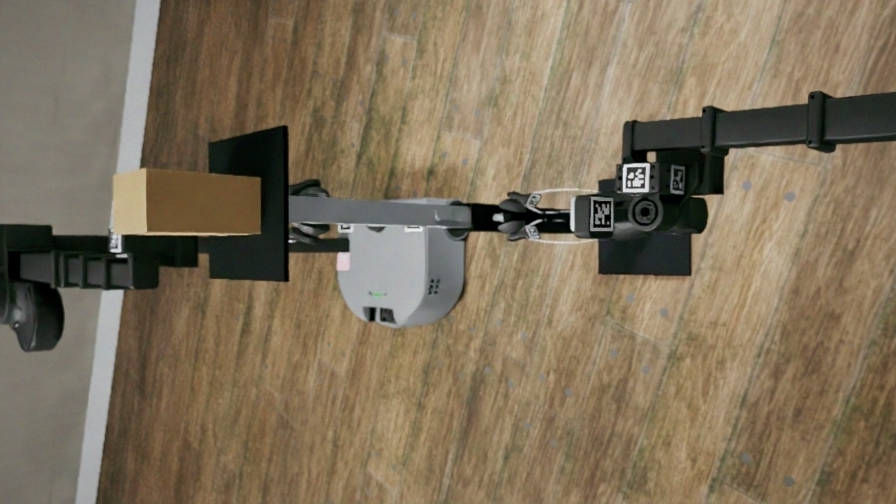

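Scene clock: 558.60 s.
r1.base_odometry: x=-1.723 y=-1.972 heading=+1.045 (m, m, rad; r1's odometry frame)
r1.turned_by_wheels: +0.000 (rad since the last result)
r1.turned_by_imu: +0.000 (rad since the last result)
r1.base_tilt: forward=+0.5 right=-0.5 (deg)
r1.lidar_m: 3.09 1.79 1.58 1.58 1.85 3.30 1.90 3.67 3.21 0.72 3.77 3.71
r1.head_depth_mm: 2756 2781 2173 1769 1506 1315 1155 / 2840 2766 2181 1769 1500 1318 1158 / 2903 708 1970 1741 1543 1266 1160 / 1230 924 1710 1645 1515 1319 1164 / 3077 2743 2172 1718 1505 1317 1166 / 3224 2798 2164 1777 1507 1319 1163 / 3347 2733 2177 1767 1524 1309 1163
r1.base_status: not commanded
r1.joint_positions: lift_m=+0.380 arm_m=+0.295 wrist_yaw_rad=-0.003 wrist_pitch_rad=+0.008 wrist_roll_rad=+0.006 gripper_m=+0.060 head_pan_rad=-1.577 head_tilt_rad=-0.791
r1.joint_status: all done
r1.motor_effort: left_wheel=-1(3) right_wheel=-1(6) lift_m=+27(26) arm_m=+7(23) wrist_yaw_rad=+2(6) wrist_pitch_rad=+10(10) wrist_roll_rad=-3(3) gripper_m=+0(82) head_pan_rad=+3(3) head_tilt_rad=-4(5) (%)
r1.hand_pose: x=-0.0221 y=-0.6960 z=+0.4969 quat_wxyz=(+0.705, -0.003, -0.709, +0.002) (m; r1's base frame)
r1.wrist_depth_mm: - - - 181 - - - / - - - 184 - - - / - - - 188 - - - / - - - 183 - - - / - - - 186 - - - / - - 809 191 - - - / 922 925 745 196 939 - -
r2.base_odometry: x=-0.350 y=+0.587 heading=+2.845 (m, m, rad; r2's odometry frame)
r2.turned_by_wheels: +0.000 (rad since the last result)
r2.turned_by_imu: +0.000 (rad since the last result)
r2.base_tilt: forward=-0.5 right=-0.8 (deg)
r2.lidar_m: 3.45 2.09 1.86 1.86 2.21 3.28 3.29 3.24 2.86 0.62 3.42 2.18
r2.head_depth_mm: 2434 2756 2365 1886 1561 1330 - / 2519 2836 2405 1906 - - 1142 / 2641 2851 2130 1922 - 1318 1151 / 2590 1464 663 1131 1469 1279 1142 / 2767 3014 2196 1750 1534 1314 1136 / 2877 3069 2331 1851 1527 1307 1144 / 2948 3186 2306 1856 1535 1302 1136
r2.base_status: not commanded
r2.joint_positions: lift_m=+0.698 arm_m=+0.228 wrist_yaw_rad=+0.006 wrist_pitch_rad=-0.070 wrist_roll_rad=-0.006 gripper_m=-0.023 head_pan_rad=-1.563 head_tilt_rad=-0.791
r2.joint_status: all done
r2.on_its_own: wrist_pitch_rad is at rest, and its effort (+48) is outside its rest range (-20 to +32)
r2.motor_effort: left_wheel=+1(1) right_wheel=-2(2) lift_m=+22(28) arm_m=-5(5) wrist_yaw_rad=-7(7) wrist_pitch_rad=+48(53) wrist_roll_rad=+0(0) gripper_m=-20(20) head_pan_rad=-1(2) head_tilt_rad=-3(4) (%)
r2.hand_pose: x=-0.0201 y=-0.6272 z=+0.7947 quat_wxyz=(+0.709, +0.027, -0.704, -0.023) (m; r2's base frame)
r2.wrist_depth_mm: - 101 100 98 97 96 - / - - - 149 - - - / - - - 155 - - - / - - - 162 - - - / - - - 166 - - - / - - - 172 - - - / - - - 181 - - -
pictures: none
No camera images: the call's "cameras" was empty. Leave "cameras" out to get every camera's image.

Call:
execute_actions --actions '[{"r1":{"joints":{"gripper_m":-0.05}},"r2":{"joints":{"lift_m":0.711}}}]' --cameras '[]'

Call:
execute_actions --actions '[{"r1":{"joints":{"arm_m":0.277}}}]' --cameras '[]'

Call:
execute_actions --actions '[{"r2":{"joints":{"lift_m":0.724,"wrist_pitch_rad":0.06}}}]' --cameras '[]'

Call:
execute_actions --actions '[{"r2":{"joints":{"lift_m":0.72}},"r1":{"joints":{"gripper_m":0.06,"arm_m":0.295}}}]' --cameras '[]'

Scene clock: 563.43 s.
r1.base_odometry: x=-1.723 y=-1.972 heading=+1.044 (m, m, rad; r1's odometry frame)
r1.turned_by_wheels: +0.000 (rad since the last result)
r1.turned_by_imu: +0.001 (rad since the last result)
r1.base_tilt: forward=+0.5 right=-0.5 (deg)
r1.lidar_m: 3.08 1.80 1.58 1.58 1.85 3.30 1.90 3.69 3.21 0.71 3.78 3.71
r1.head_depth_mm: 2756 2787 2187 1779 1496 1312 1161 / 2852 2746 2169 1798 1510 1315 1165 / 2906 712 1974 1732 1548 1266 1162 / 1229 921 1755 1653 1517 1315 1163 / 3146 2808 2168 1721 1512 1310 1159 / 3229 2766 2177 1798 1517 1313 1165 / 3252 2818 2177 1795 1509 1312 1165
r1.base_status: not commanded
r1.joint_positions: lift_m=+0.380 arm_m=+0.295 wrist_yaw_rad=+0.006 wrist_pitch_rad=+0.008 wrist_roll_rad=+0.006 gripper_m=-0.049 head_pan_rad=-1.577 head_tilt_rad=-0.791
r1.joint_status: all done
r1.motor_effort: left_wheel=-1(1) right_wheel=+1(0) lift_m=+27(27) arm_m=+7(6) wrist_yaw_rad=-3(3) wrist_pitch_rad=+9(10) wrist_roll_rad=-3(4) gripper_m=-24(100) head_pan_rad=+3(3) head_tilt_rad=-4(5) (%)
r1.hand_pose: x=-0.0200 y=-0.6960 z=+0.4971 quat_wxyz=(+0.705, -0.001, -0.709, +0.005) (m; r1's base frame)
r1.wrist_depth_mm: - - - 181 - - - / - - - 185 - - - / - - - 187 - - - / - - - 183 - - - / - - - 186 - - - / - - - 151 - - - / 920 940 765 195 - - -
r2.base_odometry: x=-0.350 y=+0.587 heading=+2.845 (m, m, rad; r2's odometry frame)
r2.turned_by_wheels: +0.000 (rad since the last result)
r2.turned_by_imu: +0.000 (rad since the last result)
r2.base_tilt: forward=-0.5 right=-0.9 (deg)
r2.lidar_m: 3.44 2.09 1.85 1.86 2.21 3.29 3.30 3.25 2.86 0.62 3.42 2.17
r2.head_depth_mm: 2417 2746 2400 1881 1563 1354 - / 2533 2809 2387 1943 - - 1132 / 2569 2919 761 1982 1468 1323 1148 / 2575 1469 651 1660 1465 1283 1138 / 2752 3063 2195 1741 1548 1309 1143 / 2864 3104 2348 1842 1531 1308 1135 / 2932 3171 2318 1852 1529 1309 1139
r2.base_status: not commanded
r2.joint_positions: lift_m=+0.710 arm_m=+0.228 wrist_yaw_rad=+0.006 wrist_pitch_rad=-0.084 wrist_roll_rad=-0.006 gripper_m=-0.023 head_pan_rad=-1.563 head_tilt_rad=-0.791
r2.joint_status: all done
r2.on_its_own: wrist_pitch_rad is at rest, and its effort (+53) is outside its rest range (-20 to +32)
r2.motor_effort: left_wheel=+2(1) right_wheel=-2(1) lift_m=+33(33) arm_m=-4(5) wrist_yaw_rad=-7(7) wrist_pitch_rad=+53(58) wrist_roll_rad=+0(0) gripper_m=-19(19) head_pan_rad=-2(2) head_tilt_rad=-4(4) (%)
r2.hand_pose: x=-0.0201 y=-0.6266 z=+0.8036 quat_wxyz=(+0.709, +0.032, -0.704, -0.028) (m; r2's base frame)
r2.wrist_depth_mm: - 94 93 92 91 89 102 / - - - 148 - - - / - - - 155 - - - / - - - 162 - - - / - - - 166 - - - / - - - 174 - - - / - - - 183 - - -
pictures: none
No camera images: the call's "cameras" was empty. Leave "cameras" out to get every camera's image.

Scene clock: 564.57 s.
r1.base_odometry: x=-1.723 y=-1.972 heading=+1.045 (m, m, rad; r1's odometry frame)
r1.turned_by_wheels: +0.000 (rad since the last result)
r1.turned_by_imu: +0.000 (rad since the last result)
r1.base_tilt: forward=+0.5 right=-0.3 (deg)
r1.lidar_m: 3.08 1.79 1.58 1.58 1.85 3.30 1.90 3.70 3.22 0.72 3.78 3.67
r1.head_depth_mm: 2802 2802 2147 1769 1509 1307 1160 / 2904 2769 2149 1776 1492 1313 1162 / 2915 708 1981 1743 1510 1264 1158 / 1222 919 1740 1662 1523 1310 1161 / 3095 2796 2170 1701 1516 1310 1159 / 3283 2753 2163 1794 1527 1313 1161 / 3265 2785 2159 1801 1516 1316 1163
r1.base_status: not commanded
r1.joint_positions: lift_m=+0.380 arm_m=+0.278 wrist_yaw_rad=+0.001 wrist_pitch_rad=+0.014 wrist_roll_rad=+0.006 gripper_m=-0.043 head_pan_rad=-1.577 head_tilt_rad=-0.791
r1.joint_status: all done
r1.on_its_own: gripper_m is held at -0.044, not at your -0.050, by its stall guard, which is still easing
r1.motor_effort: left_wheel=-1(1) right_wheel=+0(2) lift_m=+27(27) arm_m=-12(20) wrist_yaw_rad=+0(3) wrist_pitch_rad=+7(9) wrist_roll_rad=-4(3) gripper_m=-22(26) head_pan_rad=+3(3) head_tilt_rad=-4(4) (%)
r1.hand_pose: x=-0.0211 y=-0.6793 z=+0.4984 quat_wxyz=(+0.705, -0.004, -0.709, +0.005) (m; r1's base frame)
r1.wrist_depth_mm: - - - 200 - - - / - - - 203 - - - / - - - 206 - - - / - - - 200 - - - / - - - 202 - - - / - - - 166 - - - / 944 971 764 906 - - -
r2.base_odometry: x=-0.350 y=+0.587 heading=+2.845 (m, m, rad; r2's odometry frame)
r2.turned_by_wheels: +0.000 (rad since the last result)
r2.turned_by_imu: +0.000 (rad since the last result)
r2.base_tilt: forward=-0.5 right=-0.8 (deg)
r2.lidar_m: 3.43 2.10 1.86 1.86 2.21 3.28 3.30 3.26 2.86 0.62 3.43 2.17
r2.head_depth_mm: 2433 2754 2396 1892 1550 1357 - / 2511 2795 2372 1930 - - 1127 / 2566 2886 758 1982 1469 1311 1145 / 2607 1469 647 1642 1470 1280 1145 / 2778 3008 2177 1742 1532 1313 1143 / 2843 3050 2337 1843 1527 1309 1140 / 2942 3157 2303 1856 1526 1305 1131
r2.base_status: not commanded
r2.joint_positions: lift_m=+0.710 arm_m=+0.228 wrist_yaw_rad=+0.006 wrist_pitch_rad=-0.080 wrist_roll_rad=-0.006 gripper_m=-0.023 head_pan_rad=-1.563 head_tilt_rad=-0.791
r2.joint_status: not commanded
r2.on_its_own: wrist_pitch_rad is at rest, and its effort (+52) is outside its rest range (-20 to +32)
r2.motor_effort: left_wheel=+0(1) right_wheel=-2(2) lift_m=+33(33) arm_m=-4(4) wrist_yaw_rad=-7(7) wrist_pitch_rad=+52(53) wrist_roll_rad=+0(0) gripper_m=-19(19) head_pan_rad=-2(1) head_tilt_rad=-4(4) (%)
r2.hand_pose: x=-0.0201 y=-0.6267 z=+0.8045 quat_wxyz=(+0.709, +0.031, -0.704, -0.027) (m; r2's base frame)
r2.wrist_depth_mm: - 95 94 93 92 91 103 / - - - 149 - - - / - - - 155 - - - / - - - 161 - - - / - - - 167 - - - / - - - 173 - - - / - - - 182 - - -
pictures: none
No camera images: the call's "cameras" was empty. Leave "cameras" out to get every camera's image.

Scene clock: 565.37 s.
r1.base_odometry: x=-1.723 y=-1.972 heading=+1.045 (m, m, rad; r1's odometry frame)
r1.turned_by_wheels: +0.000 (rad since the last result)
r1.turned_by_imu: +0.000 (rad since the last result)
r1.base_tilt: forward=+0.5 right=-0.6 (deg)
r1.lidar_m: 3.09 1.79 1.58 1.58 1.85 3.27 1.91 3.68 3.22 0.72 3.75 3.71
r1.head_depth_mm: 2836 2749 2159 1790 1510 1306 1157 / 2841 2755 2182 1780 1507 1311 1160 / 2895 710 1975 1728 1521 1273 1160 / 1106 772 1729 1647 1508 1318 1163 / 3093 2740 2162 1716 1520 1321 1166 / 3181 2815 2186 1786 1511 1309 1172 / 3272 2764 2171 1769 1520 1321 1164
r1.base_status: not commanded
r1.joint_positions: lift_m=+0.380 arm_m=+0.278 wrist_yaw_rad=+0.001 wrist_pitch_rad=+0.014 wrist_roll_rad=+0.006 gripper_m=-0.040 head_pan_rad=-1.577 head_tilt_rad=-0.791
r1.joint_status: not commanded
r1.on_its_own: gripper_m is held at -0.041, not at your -0.050, by its stall guard, which is still easing
r1.motor_effort: left_wheel=-1(1) right_wheel=-1(0) lift_m=+28(28) arm_m=-11(11) wrist_yaw_rad=+0(1) wrist_pitch_rad=+7(7) wrist_roll_rad=-4(3) gripper_m=-22(22) head_pan_rad=+3(3) head_tilt_rad=-3(5) (%)
r1.hand_pose: x=-0.0211 y=-0.6793 z=+0.4984 quat_wxyz=(+0.705, -0.004, -0.709, +0.005) (m; r1's base frame)
r1.wrist_depth_mm: - - - 199 - - - / - - - 201 - - - / - - - 206 - - - / - - - 199 - - - / - - - 203 - - - / - - - 166 - - - / 941 941 760 890 - - -
r2.base_odometry: x=-0.350 y=+0.587 heading=+2.845 (m, m, rad; r2's odometry frame)
r2.turned_by_wheels: +0.000 (rad since the last result)
r2.turned_by_imu: +0.000 (rad since the last result)
r2.base_tilt: forward=-0.5 right=-0.8 (deg)
r2.lidar_m: 3.45 2.09 1.85 1.86 2.21 3.28 3.30 3.24 2.86 0.62 3.43 2.18
r2.head_depth_mm: 2428 2739 2416 1889 1564 1337 - / 2519 2831 2392 1929 - 1300 1130 / 2592 2872 732 1996 1476 1322 1150 / 2598 1418 647 - 1490 1285 1147 / 2756 3003 2186 1752 1542 1310 1144 / 2850 3128 2342 1853 1531 1300 1140 / 2978 3116 2329 1850 1525 1304 1139
r2.base_status: not commanded
r2.joint_positions: lift_m=+0.723 arm_m=+0.228 wrist_yaw_rad=+0.006 wrist_pitch_rad=-0.083 wrist_roll_rad=-0.006 gripper_m=-0.023 head_pan_rad=-1.563 head_tilt_rad=-0.791
r2.joint_status: wrist_pitch_rad off_target (ended at -0.083, target +0.060); the others done
r2.on_its_own: wrist_pitch_rad is at rest, and its effort (+55) is outside its rest range (-20 to +32)
r2.motor_effort: left_wheel=+1(1) right_wheel=-2(2) lift_m=+33(34) arm_m=-4(4) wrist_yaw_rad=-7(7) wrist_pitch_rad=+55(57) wrist_roll_rad=+0(0) gripper_m=-18(19) head_pan_rad=-3(3) head_tilt_rad=-4(4) (%)
r2.hand_pose: x=-0.0201 y=-0.6266 z=+0.8167 quat_wxyz=(+0.709, +0.032, -0.704, -0.028) (m; r2's base frame)
r2.wrist_depth_mm: - 94 93 92 91 89 102 / - - - 148 - - - / - - - 156 - - - / - - - 162 - - - / - - - 166 - - - / - - - 173 - - - / - - - 183 - - -
pictures: none
No camera images: the call's "cameras" was empty. Leave "cameras" out to get every camera's image.

Scene clock: 567.13 s.
r1.base_odometry: x=-1.723 y=-1.972 heading=+1.045 (m, m, rad; r1's odometry frame)
r1.turned_by_wheels: +0.000 (rad since the last result)
r1.turned_by_imu: +0.000 (rad since the last result)
r1.base_tilt: forward=+0.5 right=-0.6 (deg)
r1.lidar_m: 3.09 1.79 1.58 1.58 1.85 3.30 1.90 3.69 3.21 0.72 3.73 3.70
r1.head_depth_mm: 2791 2752 2162 1777 1515 1321 1169 / 2865 2756 2172 1756 1507 1309 1160 / 2877 712 1994 1739 1555 1259 1168 / 1111 771 1723 1652 1521 1318 1155 / 3135 2748 2161 1726 1519 1313 1159 / 3210 2818 2170 1786 1519 1316 1165 / 3275 2774 2190 1789 1499 1310 1165
r1.base_status: not commanded
r1.joint_positions: lift_m=+0.380 arm_m=+0.295 wrist_yaw_rad=-0.003 wrist_pitch_rad=+0.009 wrist_roll_rad=+0.006 gripper_m=+0.060 head_pan_rad=-1.577 head_tilt_rad=-0.791
r1.joint_status: all done
r1.motor_effort: left_wheel=-1(3) right_wheel=+0(6) lift_m=+27(27) arm_m=+7(20) wrist_yaw_rad=+2(8) wrist_pitch_rad=+9(9) wrist_roll_rad=-3(3) gripper_m=+1(84) head_pan_rad=+3(3) head_tilt_rad=-5(5) (%)
r1.hand_pose: x=-0.0221 y=-0.6960 z=+0.4972 quat_wxyz=(+0.705, -0.004, -0.709, +0.002) (m; r1's base frame)
r1.wrist_depth_mm: - - - 180 - - - / - - - 185 - - - / - - - 188 - - - / - - - 183 - - - / - - - 187 - - - / - - 785 190 - - - / 952 958 749 196 944 - -
r2.base_odometry: x=-0.350 y=+0.587 heading=+2.845 (m, m, rad; r2's odometry frame)
r2.turned_by_wheels: +0.000 (rad since the last result)
r2.turned_by_imu: +0.000 (rad since the last result)
r2.base_tilt: forward=-0.4 right=-0.8 (deg)
r2.lidar_m: 3.44 2.10 1.85 1.85 2.20 3.26 3.30 3.26 2.87 0.62 3.42 2.17
r2.head_depth_mm: 2434 2747 2366 1882 1552 1324 - / 2518 2809 2400 1944 - 1298 1124 / 2595 2887 736 1992 1473 1316 1147 / 2570 1419 649 1654 1463 1280 1142 / 2750 3031 2182 1749 1541 1312 1143 / 2837 3094 2331 1829 1529 1311 1145 / 2918 3176 2328 1850 1539 1301 1138
r2.base_status: not commanded
r2.joint_positions: lift_m=+0.720 arm_m=+0.228 wrist_yaw_rad=+0.006 wrist_pitch_rad=-0.072 wrist_roll_rad=-0.006 gripper_m=-0.023 head_pan_rad=-1.563 head_tilt_rad=-0.791
r2.joint_status: all done
r2.on_its_own: wrist_pitch_rad is at rest, and its effort (+51) is outside its rest range (-20 to +32)
r2.motor_effort: left_wheel=+1(1) right_wheel=-3(3) lift_m=+22(29) arm_m=-3(4) wrist_yaw_rad=-7(7) wrist_pitch_rad=+51(55) wrist_roll_rad=+0(0) gripper_m=-19(18) head_pan_rad=-3(2) head_tilt_rad=-5(3) (%)
r2.hand_pose: x=-0.0201 y=-0.6270 z=+0.8163 quat_wxyz=(+0.709, +0.028, -0.704, -0.024) (m; r2's base frame)
r2.wrist_depth_mm: - 97 96 95 94 93 - / - - - 149 - - - / - - - 155 - - - / - - - 162 - - - / - - - 166 - - - / - - - 173 - - - / - - - 181 - - -
pictures: none
No camera images: the call's "cameras" was empty. Leave "cameras" out to get every camera's image.

Passed hole 1. Now regrip while staged, pull and lift through holes 2 and 3.

Call:
execute_actions --actions '[{"r1":{"joints":{"gripper_m":-0.05}}}]' --cameras '[]'

Call:
execute_actions --actions '[{"r1":{"joints":{"arm_m":0.281}}}]' --cameras '[]'

Call:
execute_actions --actions '[{"r2":{"joints":{"lift_m":0.748,"wrist_pitch_rad":0.055}}}]' --cameras '[]'

Call:
execute_actions --actions '[{"r2":{"joints":{"lift_m":0.742}},"r1":{"joints":{"gripper_m":0.06,"arm_m":0.295}}}]' --cameras '[]'

Scene clock: 573.47 s.
r1.base_odometry: x=-1.723 y=-1.972 heading=+1.045 (m, m, rad; r1's odometry frame)
r1.turned_by_wheels: +0.000 (rad since the last result)
r1.turned_by_imu: +0.001 (rad since the last result)
r1.base_tilt: forward=+0.5 right=-0.7 (deg)
r1.lidar_m: 3.10 1.79 1.58 1.58 1.85 3.30 1.90 3.70 3.21 0.71 3.78 3.71
r1.head_depth_mm: 2760 2733 2189 1771 1509 1313 1160 / 2858 2761 2166 1786 1521 1320 1157 / 2872 711 1998 1724 1529 1263 1162 / 1107 775 1728 1655 1502 1311 1159 / 3166 2765 2176 1709 1513 1307 1166 / 3244 2808 2164 1786 1516 1319 1169 / 3307 2773 2179 1799 1505 1315 1162
r1.base_status: not commanded
r1.joint_positions: lift_m=+0.380 arm_m=+0.295 wrist_yaw_rad=+0.007 wrist_pitch_rad=+0.009 wrist_roll_rad=+0.005 gripper_m=-0.049 head_pan_rad=-1.577 head_tilt_rad=-0.791
r1.joint_status: all done
r1.motor_effort: left_wheel=-1(1) right_wheel=+0(0) lift_m=+26(27) arm_m=+6(7) wrist_yaw_rad=-3(4) wrist_pitch_rad=+9(9) wrist_roll_rad=-3(3) gripper_m=-26(100) head_pan_rad=+3(3) head_tilt_rad=-4(3) (%)
r1.hand_pose: x=-0.0198 y=-0.6960 z=+0.4973 quat_wxyz=(+0.705, -0.001, -0.709, +0.005) (m; r1's base frame)
r1.wrist_depth_mm: - - - 182 - - - / - - - 185 - - - / - - - 187 - - - / - - - 184 - - - / - - - 184 - - - / - - - 148 - - - / 911 930 755 195 - - -
r2.base_odometry: x=-0.350 y=+0.587 heading=+2.845 (m, m, rad; r2's odometry frame)
r2.turned_by_wheels: +0.000 (rad since the last result)
r2.turned_by_imu: +0.000 (rad since the last result)
r2.base_tilt: forward=-0.5 right=-0.8 (deg)
r2.lidar_m: 3.46 2.09 1.85 1.86 2.21 3.27 3.28 3.25 2.86 0.62 3.42 2.18
r2.head_depth_mm: 2434 2727 2397 1892 1551 1328 - / 2529 2812 2403 1935 - 1294 1130 / 2586 2860 735 1977 1475 1312 1150 / 2601 1415 648 1647 1472 1277 1144 / 2755 3026 2165 1761 1538 1311 1136 / 2864 3089 2346 1855 1536 1309 1140 / 2963 3129 2329 1864 1521 1302 1134
r2.base_status: not commanded
r2.joint_positions: lift_m=+0.720 arm_m=+0.228 wrist_yaw_rad=+0.006 wrist_pitch_rad=-0.072 wrist_roll_rad=-0.006 gripper_m=-0.023 head_pan_rad=-1.563 head_tilt_rad=-0.791
r2.joint_status: not commanded
r2.on_its_own: wrist_pitch_rad is at rest, and its effort (+51) is outside its rest range (-20 to +32)
r2.motor_effort: left_wheel=+1(1) right_wheel=-1(2) lift_m=+22(22) arm_m=-3(3) wrist_yaw_rad=-7(8) wrist_pitch_rad=+51(51) wrist_roll_rad=+0(0) gripper_m=-19(19) head_pan_rad=-2(2) head_tilt_rad=-5(4) (%)
r2.hand_pose: x=-0.0201 y=-0.6270 z=+0.8163 quat_wxyz=(+0.709, +0.028, -0.704, -0.024) (m; r2's base frame)
r2.wrist_depth_mm: - 97 96 95 94 93 - / - - - 149 - - - / - - - 156 - - - / - - - 162 - - - / - - - 165 - - - / - - - 173 - - - / - - - 181 - - -
pictures: none
No camera images: the call's "cameras" was empty. Leave "cameras" out to get every camera's image.

Scene clock: 574.40 s.
r1.base_odometry: x=-1.723 y=-1.972 heading=+1.045 (m, m, rad; r1's odometry frame)
r1.turned_by_wheels: +0.000 (rad since the last result)
r1.turned_by_imu: +0.000 (rad since the last result)
r1.base_tilt: forward=+0.4 right=-0.6 (deg)
r1.lidar_m: 3.09 1.79 1.58 1.58 1.85 3.30 1.90 3.68 3.21 0.72 3.75 3.70
r1.head_depth_mm: 2760 2759 2146 1777 1508 1318 1158 / 2882 2798 2190 1766 1519 1306 1169 / 2875 709 1987 1727 1533 1261 1156 / 1117 771 1733 1644 1507 1323 1165 / 3141 2770 2183 1723 1506 1319 1167 / 3293 2778 2169 1770 1517 1315 1163 / 3340 2786 2170 1784 1510 1320 1165
r1.base_status: not commanded
r1.joint_positions: lift_m=+0.380 arm_m=+0.282 wrist_yaw_rad=+0.002 wrist_pitch_rad=+0.016 wrist_roll_rad=+0.005 gripper_m=-0.045 head_pan_rad=-1.577 head_tilt_rad=-0.791
r1.joint_status: all done
r1.on_its_own: gripper_m is held at -0.044, not at your -0.050, by its stall guard, which is still easing
r1.motor_effort: left_wheel=+0(0) right_wheel=-1(0) lift_m=+28(27) arm_m=-14(22) wrist_yaw_rad=+0(4) wrist_pitch_rad=+6(9) wrist_roll_rad=-3(3) gripper_m=-1(26) head_pan_rad=+3(3) head_tilt_rad=-4(4) (%)
r1.hand_pose: x=-0.0210 y=-0.6834 z=+0.4989 quat_wxyz=(+0.706, -0.005, -0.709, +0.006) (m; r1's base frame)
r1.wrist_depth_mm: - - - 195 - - - / - - - 197 - - - / - - - 202 - - - / - - - 195 - - - / - - - 199 - - - / - - - 161 - - - / 931 958 761 573 - - -
r2.base_odometry: x=-0.350 y=+0.587 heading=+2.845 (m, m, rad; r2's odometry frame)
r2.turned_by_wheels: +0.000 (rad since the last result)
r2.turned_by_imu: +0.000 (rad since the last result)
r2.base_tilt: forward=-0.4 right=-0.8 (deg)
r2.lidar_m: 3.44 2.09 1.86 1.86 2.21 3.29 3.29 3.26 2.85 0.62 3.43 2.17
r2.head_depth_mm: 2434 2748 2409 1884 1556 1323 - / 2536 2848 2384 1939 - 1294 1133 / 2596 2836 735 1985 1471 1322 1150 / 2558 1418 648 1639 1474 1276 1143 / 2745 3018 2188 1765 1540 1307 1144 / 2846 3120 2338 1848 1531 1303 1146 / 2950 3157 2335 1846 1537 1308 1138
r2.base_status: not commanded
r2.joint_positions: lift_m=+0.720 arm_m=+0.228 wrist_yaw_rad=+0.006 wrist_pitch_rad=-0.072 wrist_roll_rad=-0.006 gripper_m=-0.023 head_pan_rad=-1.563 head_tilt_rad=-0.791
r2.joint_status: not commanded
r2.on_its_own: wrist_pitch_rad is at rest, and its effort (+51) is outside its rest range (-20 to +32)
r2.motor_effort: left_wheel=+1(1) right_wheel=-2(2) lift_m=+22(22) arm_m=-3(3) wrist_yaw_rad=-8(7) wrist_pitch_rad=+51(51) wrist_roll_rad=+0(0) gripper_m=-19(19) head_pan_rad=-3(3) head_tilt_rad=-5(5) (%)
r2.hand_pose: x=-0.0201 y=-0.6270 z=+0.8163 quat_wxyz=(+0.709, +0.028, -0.704, -0.024) (m; r2's base frame)
r2.wrist_depth_mm: - 97 96 95 94 93 - / - - - 149 - - - / - - - 155 - - - / - - - 162 - - - / - - - 166 - - - / - - - 172 - - - / - - - 182 - - -
pictures: none
No camera images: the call's "cameras" was empty. Leave "cameras" out to get every camera's image.

Scene clock: 575.43 s.
r1.base_odometry: x=-1.723 y=-1.972 heading=+1.045 (m, m, rad; r1's odometry frame)
r1.turned_by_wheels: +0.000 (rad since the last result)
r1.turned_by_imu: +0.000 (rad since the last result)
r1.base_tilt: forward=+0.5 right=-0.6 (deg)
r1.lidar_m: 3.09 1.79 1.58 1.58 1.85 3.31 1.90 3.68 3.21 0.72 3.79 3.71
r1.head_depth_mm: 2755 2778 2161 1766 1517 1315 1159 / 2810 2764 2165 1786 1511 1314 1158 / 2819 694 2025 1729 1549 1258 1165 / 994 745 1785 1671 1517 1312 1167 / 3143 2738 2165 1701 1517 1322 1164 / 3231 2744 2166 1799 1498 1311 1165 / 3249 2771 2156 1775 1519 1313 1167
r1.base_status: not commanded
r1.joint_positions: lift_m=+0.380 arm_m=+0.282 wrist_yaw_rad=+0.002 wrist_pitch_rad=+0.016 wrist_roll_rad=+0.005 gripper_m=-0.040 head_pan_rad=-1.577 head_tilt_rad=-0.791
r1.joint_status: not commanded
r1.on_its_own: gripper_m is held at -0.041, not at your -0.050, by its stall guard, which is still easing
r1.motor_effort: left_wheel=+0(0) right_wheel=-1(1) lift_m=+28(28) arm_m=-12(14) wrist_yaw_rad=+1(0) wrist_pitch_rad=+6(6) wrist_roll_rad=-3(3) gripper_m=-21(22) head_pan_rad=+3(3) head_tilt_rad=-4(4) (%)
r1.hand_pose: x=-0.0210 y=-0.6833 z=+0.4990 quat_wxyz=(+0.706, -0.005, -0.709, +0.006) (m; r1's base frame)
r1.wrist_depth_mm: - - - 195 - - - / - - - 197 - - - / - - - 203 - - - / - - - 195 - - - / - - - 199 - - - / - - - 165 - - - / 935 974 771 900 - - -
r2.base_odometry: x=-0.350 y=+0.587 heading=+2.845 (m, m, rad; r2's odometry frame)
r2.turned_by_wheels: +0.000 (rad since the last result)
r2.turned_by_imu: +0.000 (rad since the last result)
r2.base_tilt: forward=-0.5 right=-0.8 (deg)
r2.lidar_m: 3.43 2.09 1.85 1.86 2.21 3.29 3.30 3.24 2.86 0.62 3.41 2.17
r2.head_depth_mm: 2430 2725 2404 1880 1579 1351 - / 2524 2865 2389 1974 - 1291 1137 / 2593 2859 740 2008 1480 1317 1140 / 2561 646 645 - 1500 1284 1142 / 2772 2990 2155 1744 1543 1308 1147 / 2876 3106 2311 1858 1530 1307 1138 / 2947 3142 2320 1837 1528 1307 1141
r2.base_status: not commanded
r2.joint_positions: lift_m=+0.747 arm_m=+0.228 wrist_yaw_rad=+0.006 wrist_pitch_rad=-0.117 wrist_roll_rad=-0.006 gripper_m=-0.023 head_pan_rad=-1.563 head_tilt_rad=-0.791
r2.joint_status: wrist_pitch_rad off_target (ended at -0.117, target +0.055); the others done
r2.on_its_own: wrist_pitch_rad is at rest, and its effort (+66) is outside its rest range (-20 to +32)
r2.motor_effort: left_wheel=+1(0) right_wheel=-2(2) lift_m=+35(35) arm_m=-3(3) wrist_yaw_rad=-7(8) wrist_pitch_rad=+66(65) wrist_roll_rad=+0(0) gripper_m=-18(19) head_pan_rad=-2(2) head_tilt_rad=-6(6) (%)
r2.hand_pose: x=-0.0201 y=-0.6249 z=+0.8320 quat_wxyz=(+0.708, +0.044, -0.704, -0.040) (m; r2's base frame)
r2.wrist_depth_mm: - 88 87 85 83 83 84 / - - - 147 - - - / - - - 155 - - - / - - - 163 - - - / - - - 168 - - - / - - - 177 - - - / - - - 189 - - -
pictures: none
No camera images: the call's "cameras" was empty. Leave "cameras" out to get every camera's image.

Scene clock: 577.27 s.
r1.base_odometry: x=-1.723 y=-1.972 heading=+1.045 (m, m, rad; r1's odometry frame)
r1.turned_by_wheels: +0.000 (rad since the last result)
r1.turned_by_imu: +0.000 (rad since the last result)
r1.base_tilt: forward=+0.4 right=-0.5 (deg)
r1.lidar_m: 3.11 1.79 1.58 1.58 1.85 3.28 1.90 3.71 3.22 0.71 3.78 3.70
r1.head_depth_mm: 2789 2765 2171 1778 1506 1305 1160 / 2814 2759 2167 1783 1516 1311 1166 / 2860 695 2028 1753 1554 1259 1166 / 1029 748 1777 1655 1510 1314 1160 / 3151 2813 2159 1704 1514 1321 1164 / 3204 2763 2198 1799 1521 1316 1171 / 3293 2754 2163 1776 1523 1317 1156
r1.base_status: not commanded
r1.joint_positions: lift_m=+0.380 arm_m=+0.295 wrist_yaw_rad=-0.003 wrist_pitch_rad=+0.010 wrist_roll_rad=+0.005 gripper_m=+0.060 head_pan_rad=-1.577 head_tilt_rad=-0.791
r1.joint_status: all done
r1.motor_effort: left_wheel=-1(3) right_wheel=+0(6) lift_m=+27(27) arm_m=+6(20) wrist_yaw_rad=+1(7) wrist_pitch_rad=+8(8) wrist_roll_rad=-3(3) gripper_m=+1(82) head_pan_rad=+3(3) head_tilt_rad=-4(4) (%)
r1.hand_pose: x=-0.0221 y=-0.6960 z=+0.4975 quat_wxyz=(+0.706, -0.004, -0.709, +0.002) (m; r1's base frame)
r1.wrist_depth_mm: - - - 181 - - - / - - - 184 - - - / - - - 189 - - - / - - - 184 - - - / - - - 186 - - - / - - 798 191 - - - / 909 969 746 197 975 - -
r2.base_odometry: x=-0.350 y=+0.587 heading=+2.845 (m, m, rad; r2's odometry frame)
r2.turned_by_wheels: +0.000 (rad since the last result)
r2.turned_by_imu: +0.000 (rad since the last result)
r2.base_tilt: forward=-0.5 right=-0.8 (deg)
r2.lidar_m: 3.44 2.10 1.85 1.86 2.20 3.29 3.29 3.26 2.86 0.62 3.43 2.17
r2.head_depth_mm: 2435 2767 2410 1883 1602 1357 - / 2525 2805 2369 1950 - 1294 1147 / 2608 2875 740 2004 1473 1321 1150 / 2587 650 646 - 1475 1281 1145 / 2759 3015 2184 1750 1538 1314 1145 / 2868 3071 2329 1851 1530 1309 1140 / 2947 3128 2344 1858 1527 1306 1140
r2.base_status: not commanded
r2.joint_positions: lift_m=+0.742 arm_m=+0.228 wrist_yaw_rad=+0.006 wrist_pitch_rad=-0.100 wrist_roll_rad=-0.006 gripper_m=-0.023 head_pan_rad=-1.563 head_tilt_rad=-0.791
r2.joint_status: all done
r2.on_its_own: wrist_pitch_rad is at rest, and its effort (+60) is outside its rest range (-20 to +32)
r2.motor_effort: left_wheel=+1(1) right_wheel=-2(2) lift_m=+23(29) arm_m=-2(3) wrist_yaw_rad=-7(7) wrist_pitch_rad=+60(66) wrist_roll_rad=+0(0) gripper_m=-18(18) head_pan_rad=-3(3) head_tilt_rad=-4(4) (%)
r2.hand_pose: x=-0.0201 y=-0.6257 z=+0.8310 quat_wxyz=(+0.709, +0.038, -0.704, -0.034) (m; r2's base frame)
r2.wrist_depth_mm: - 82 83 83 84 89 106 / - - - 148 - - - / - - - 155 - - - / - - - 163 - - - / - - - 167 - - - / - - - 175 - - - / - - - 185 - - -
pictures: none
No camera images: the call's "cameras" was empty. Leave "cameras" out to get every camera's image.


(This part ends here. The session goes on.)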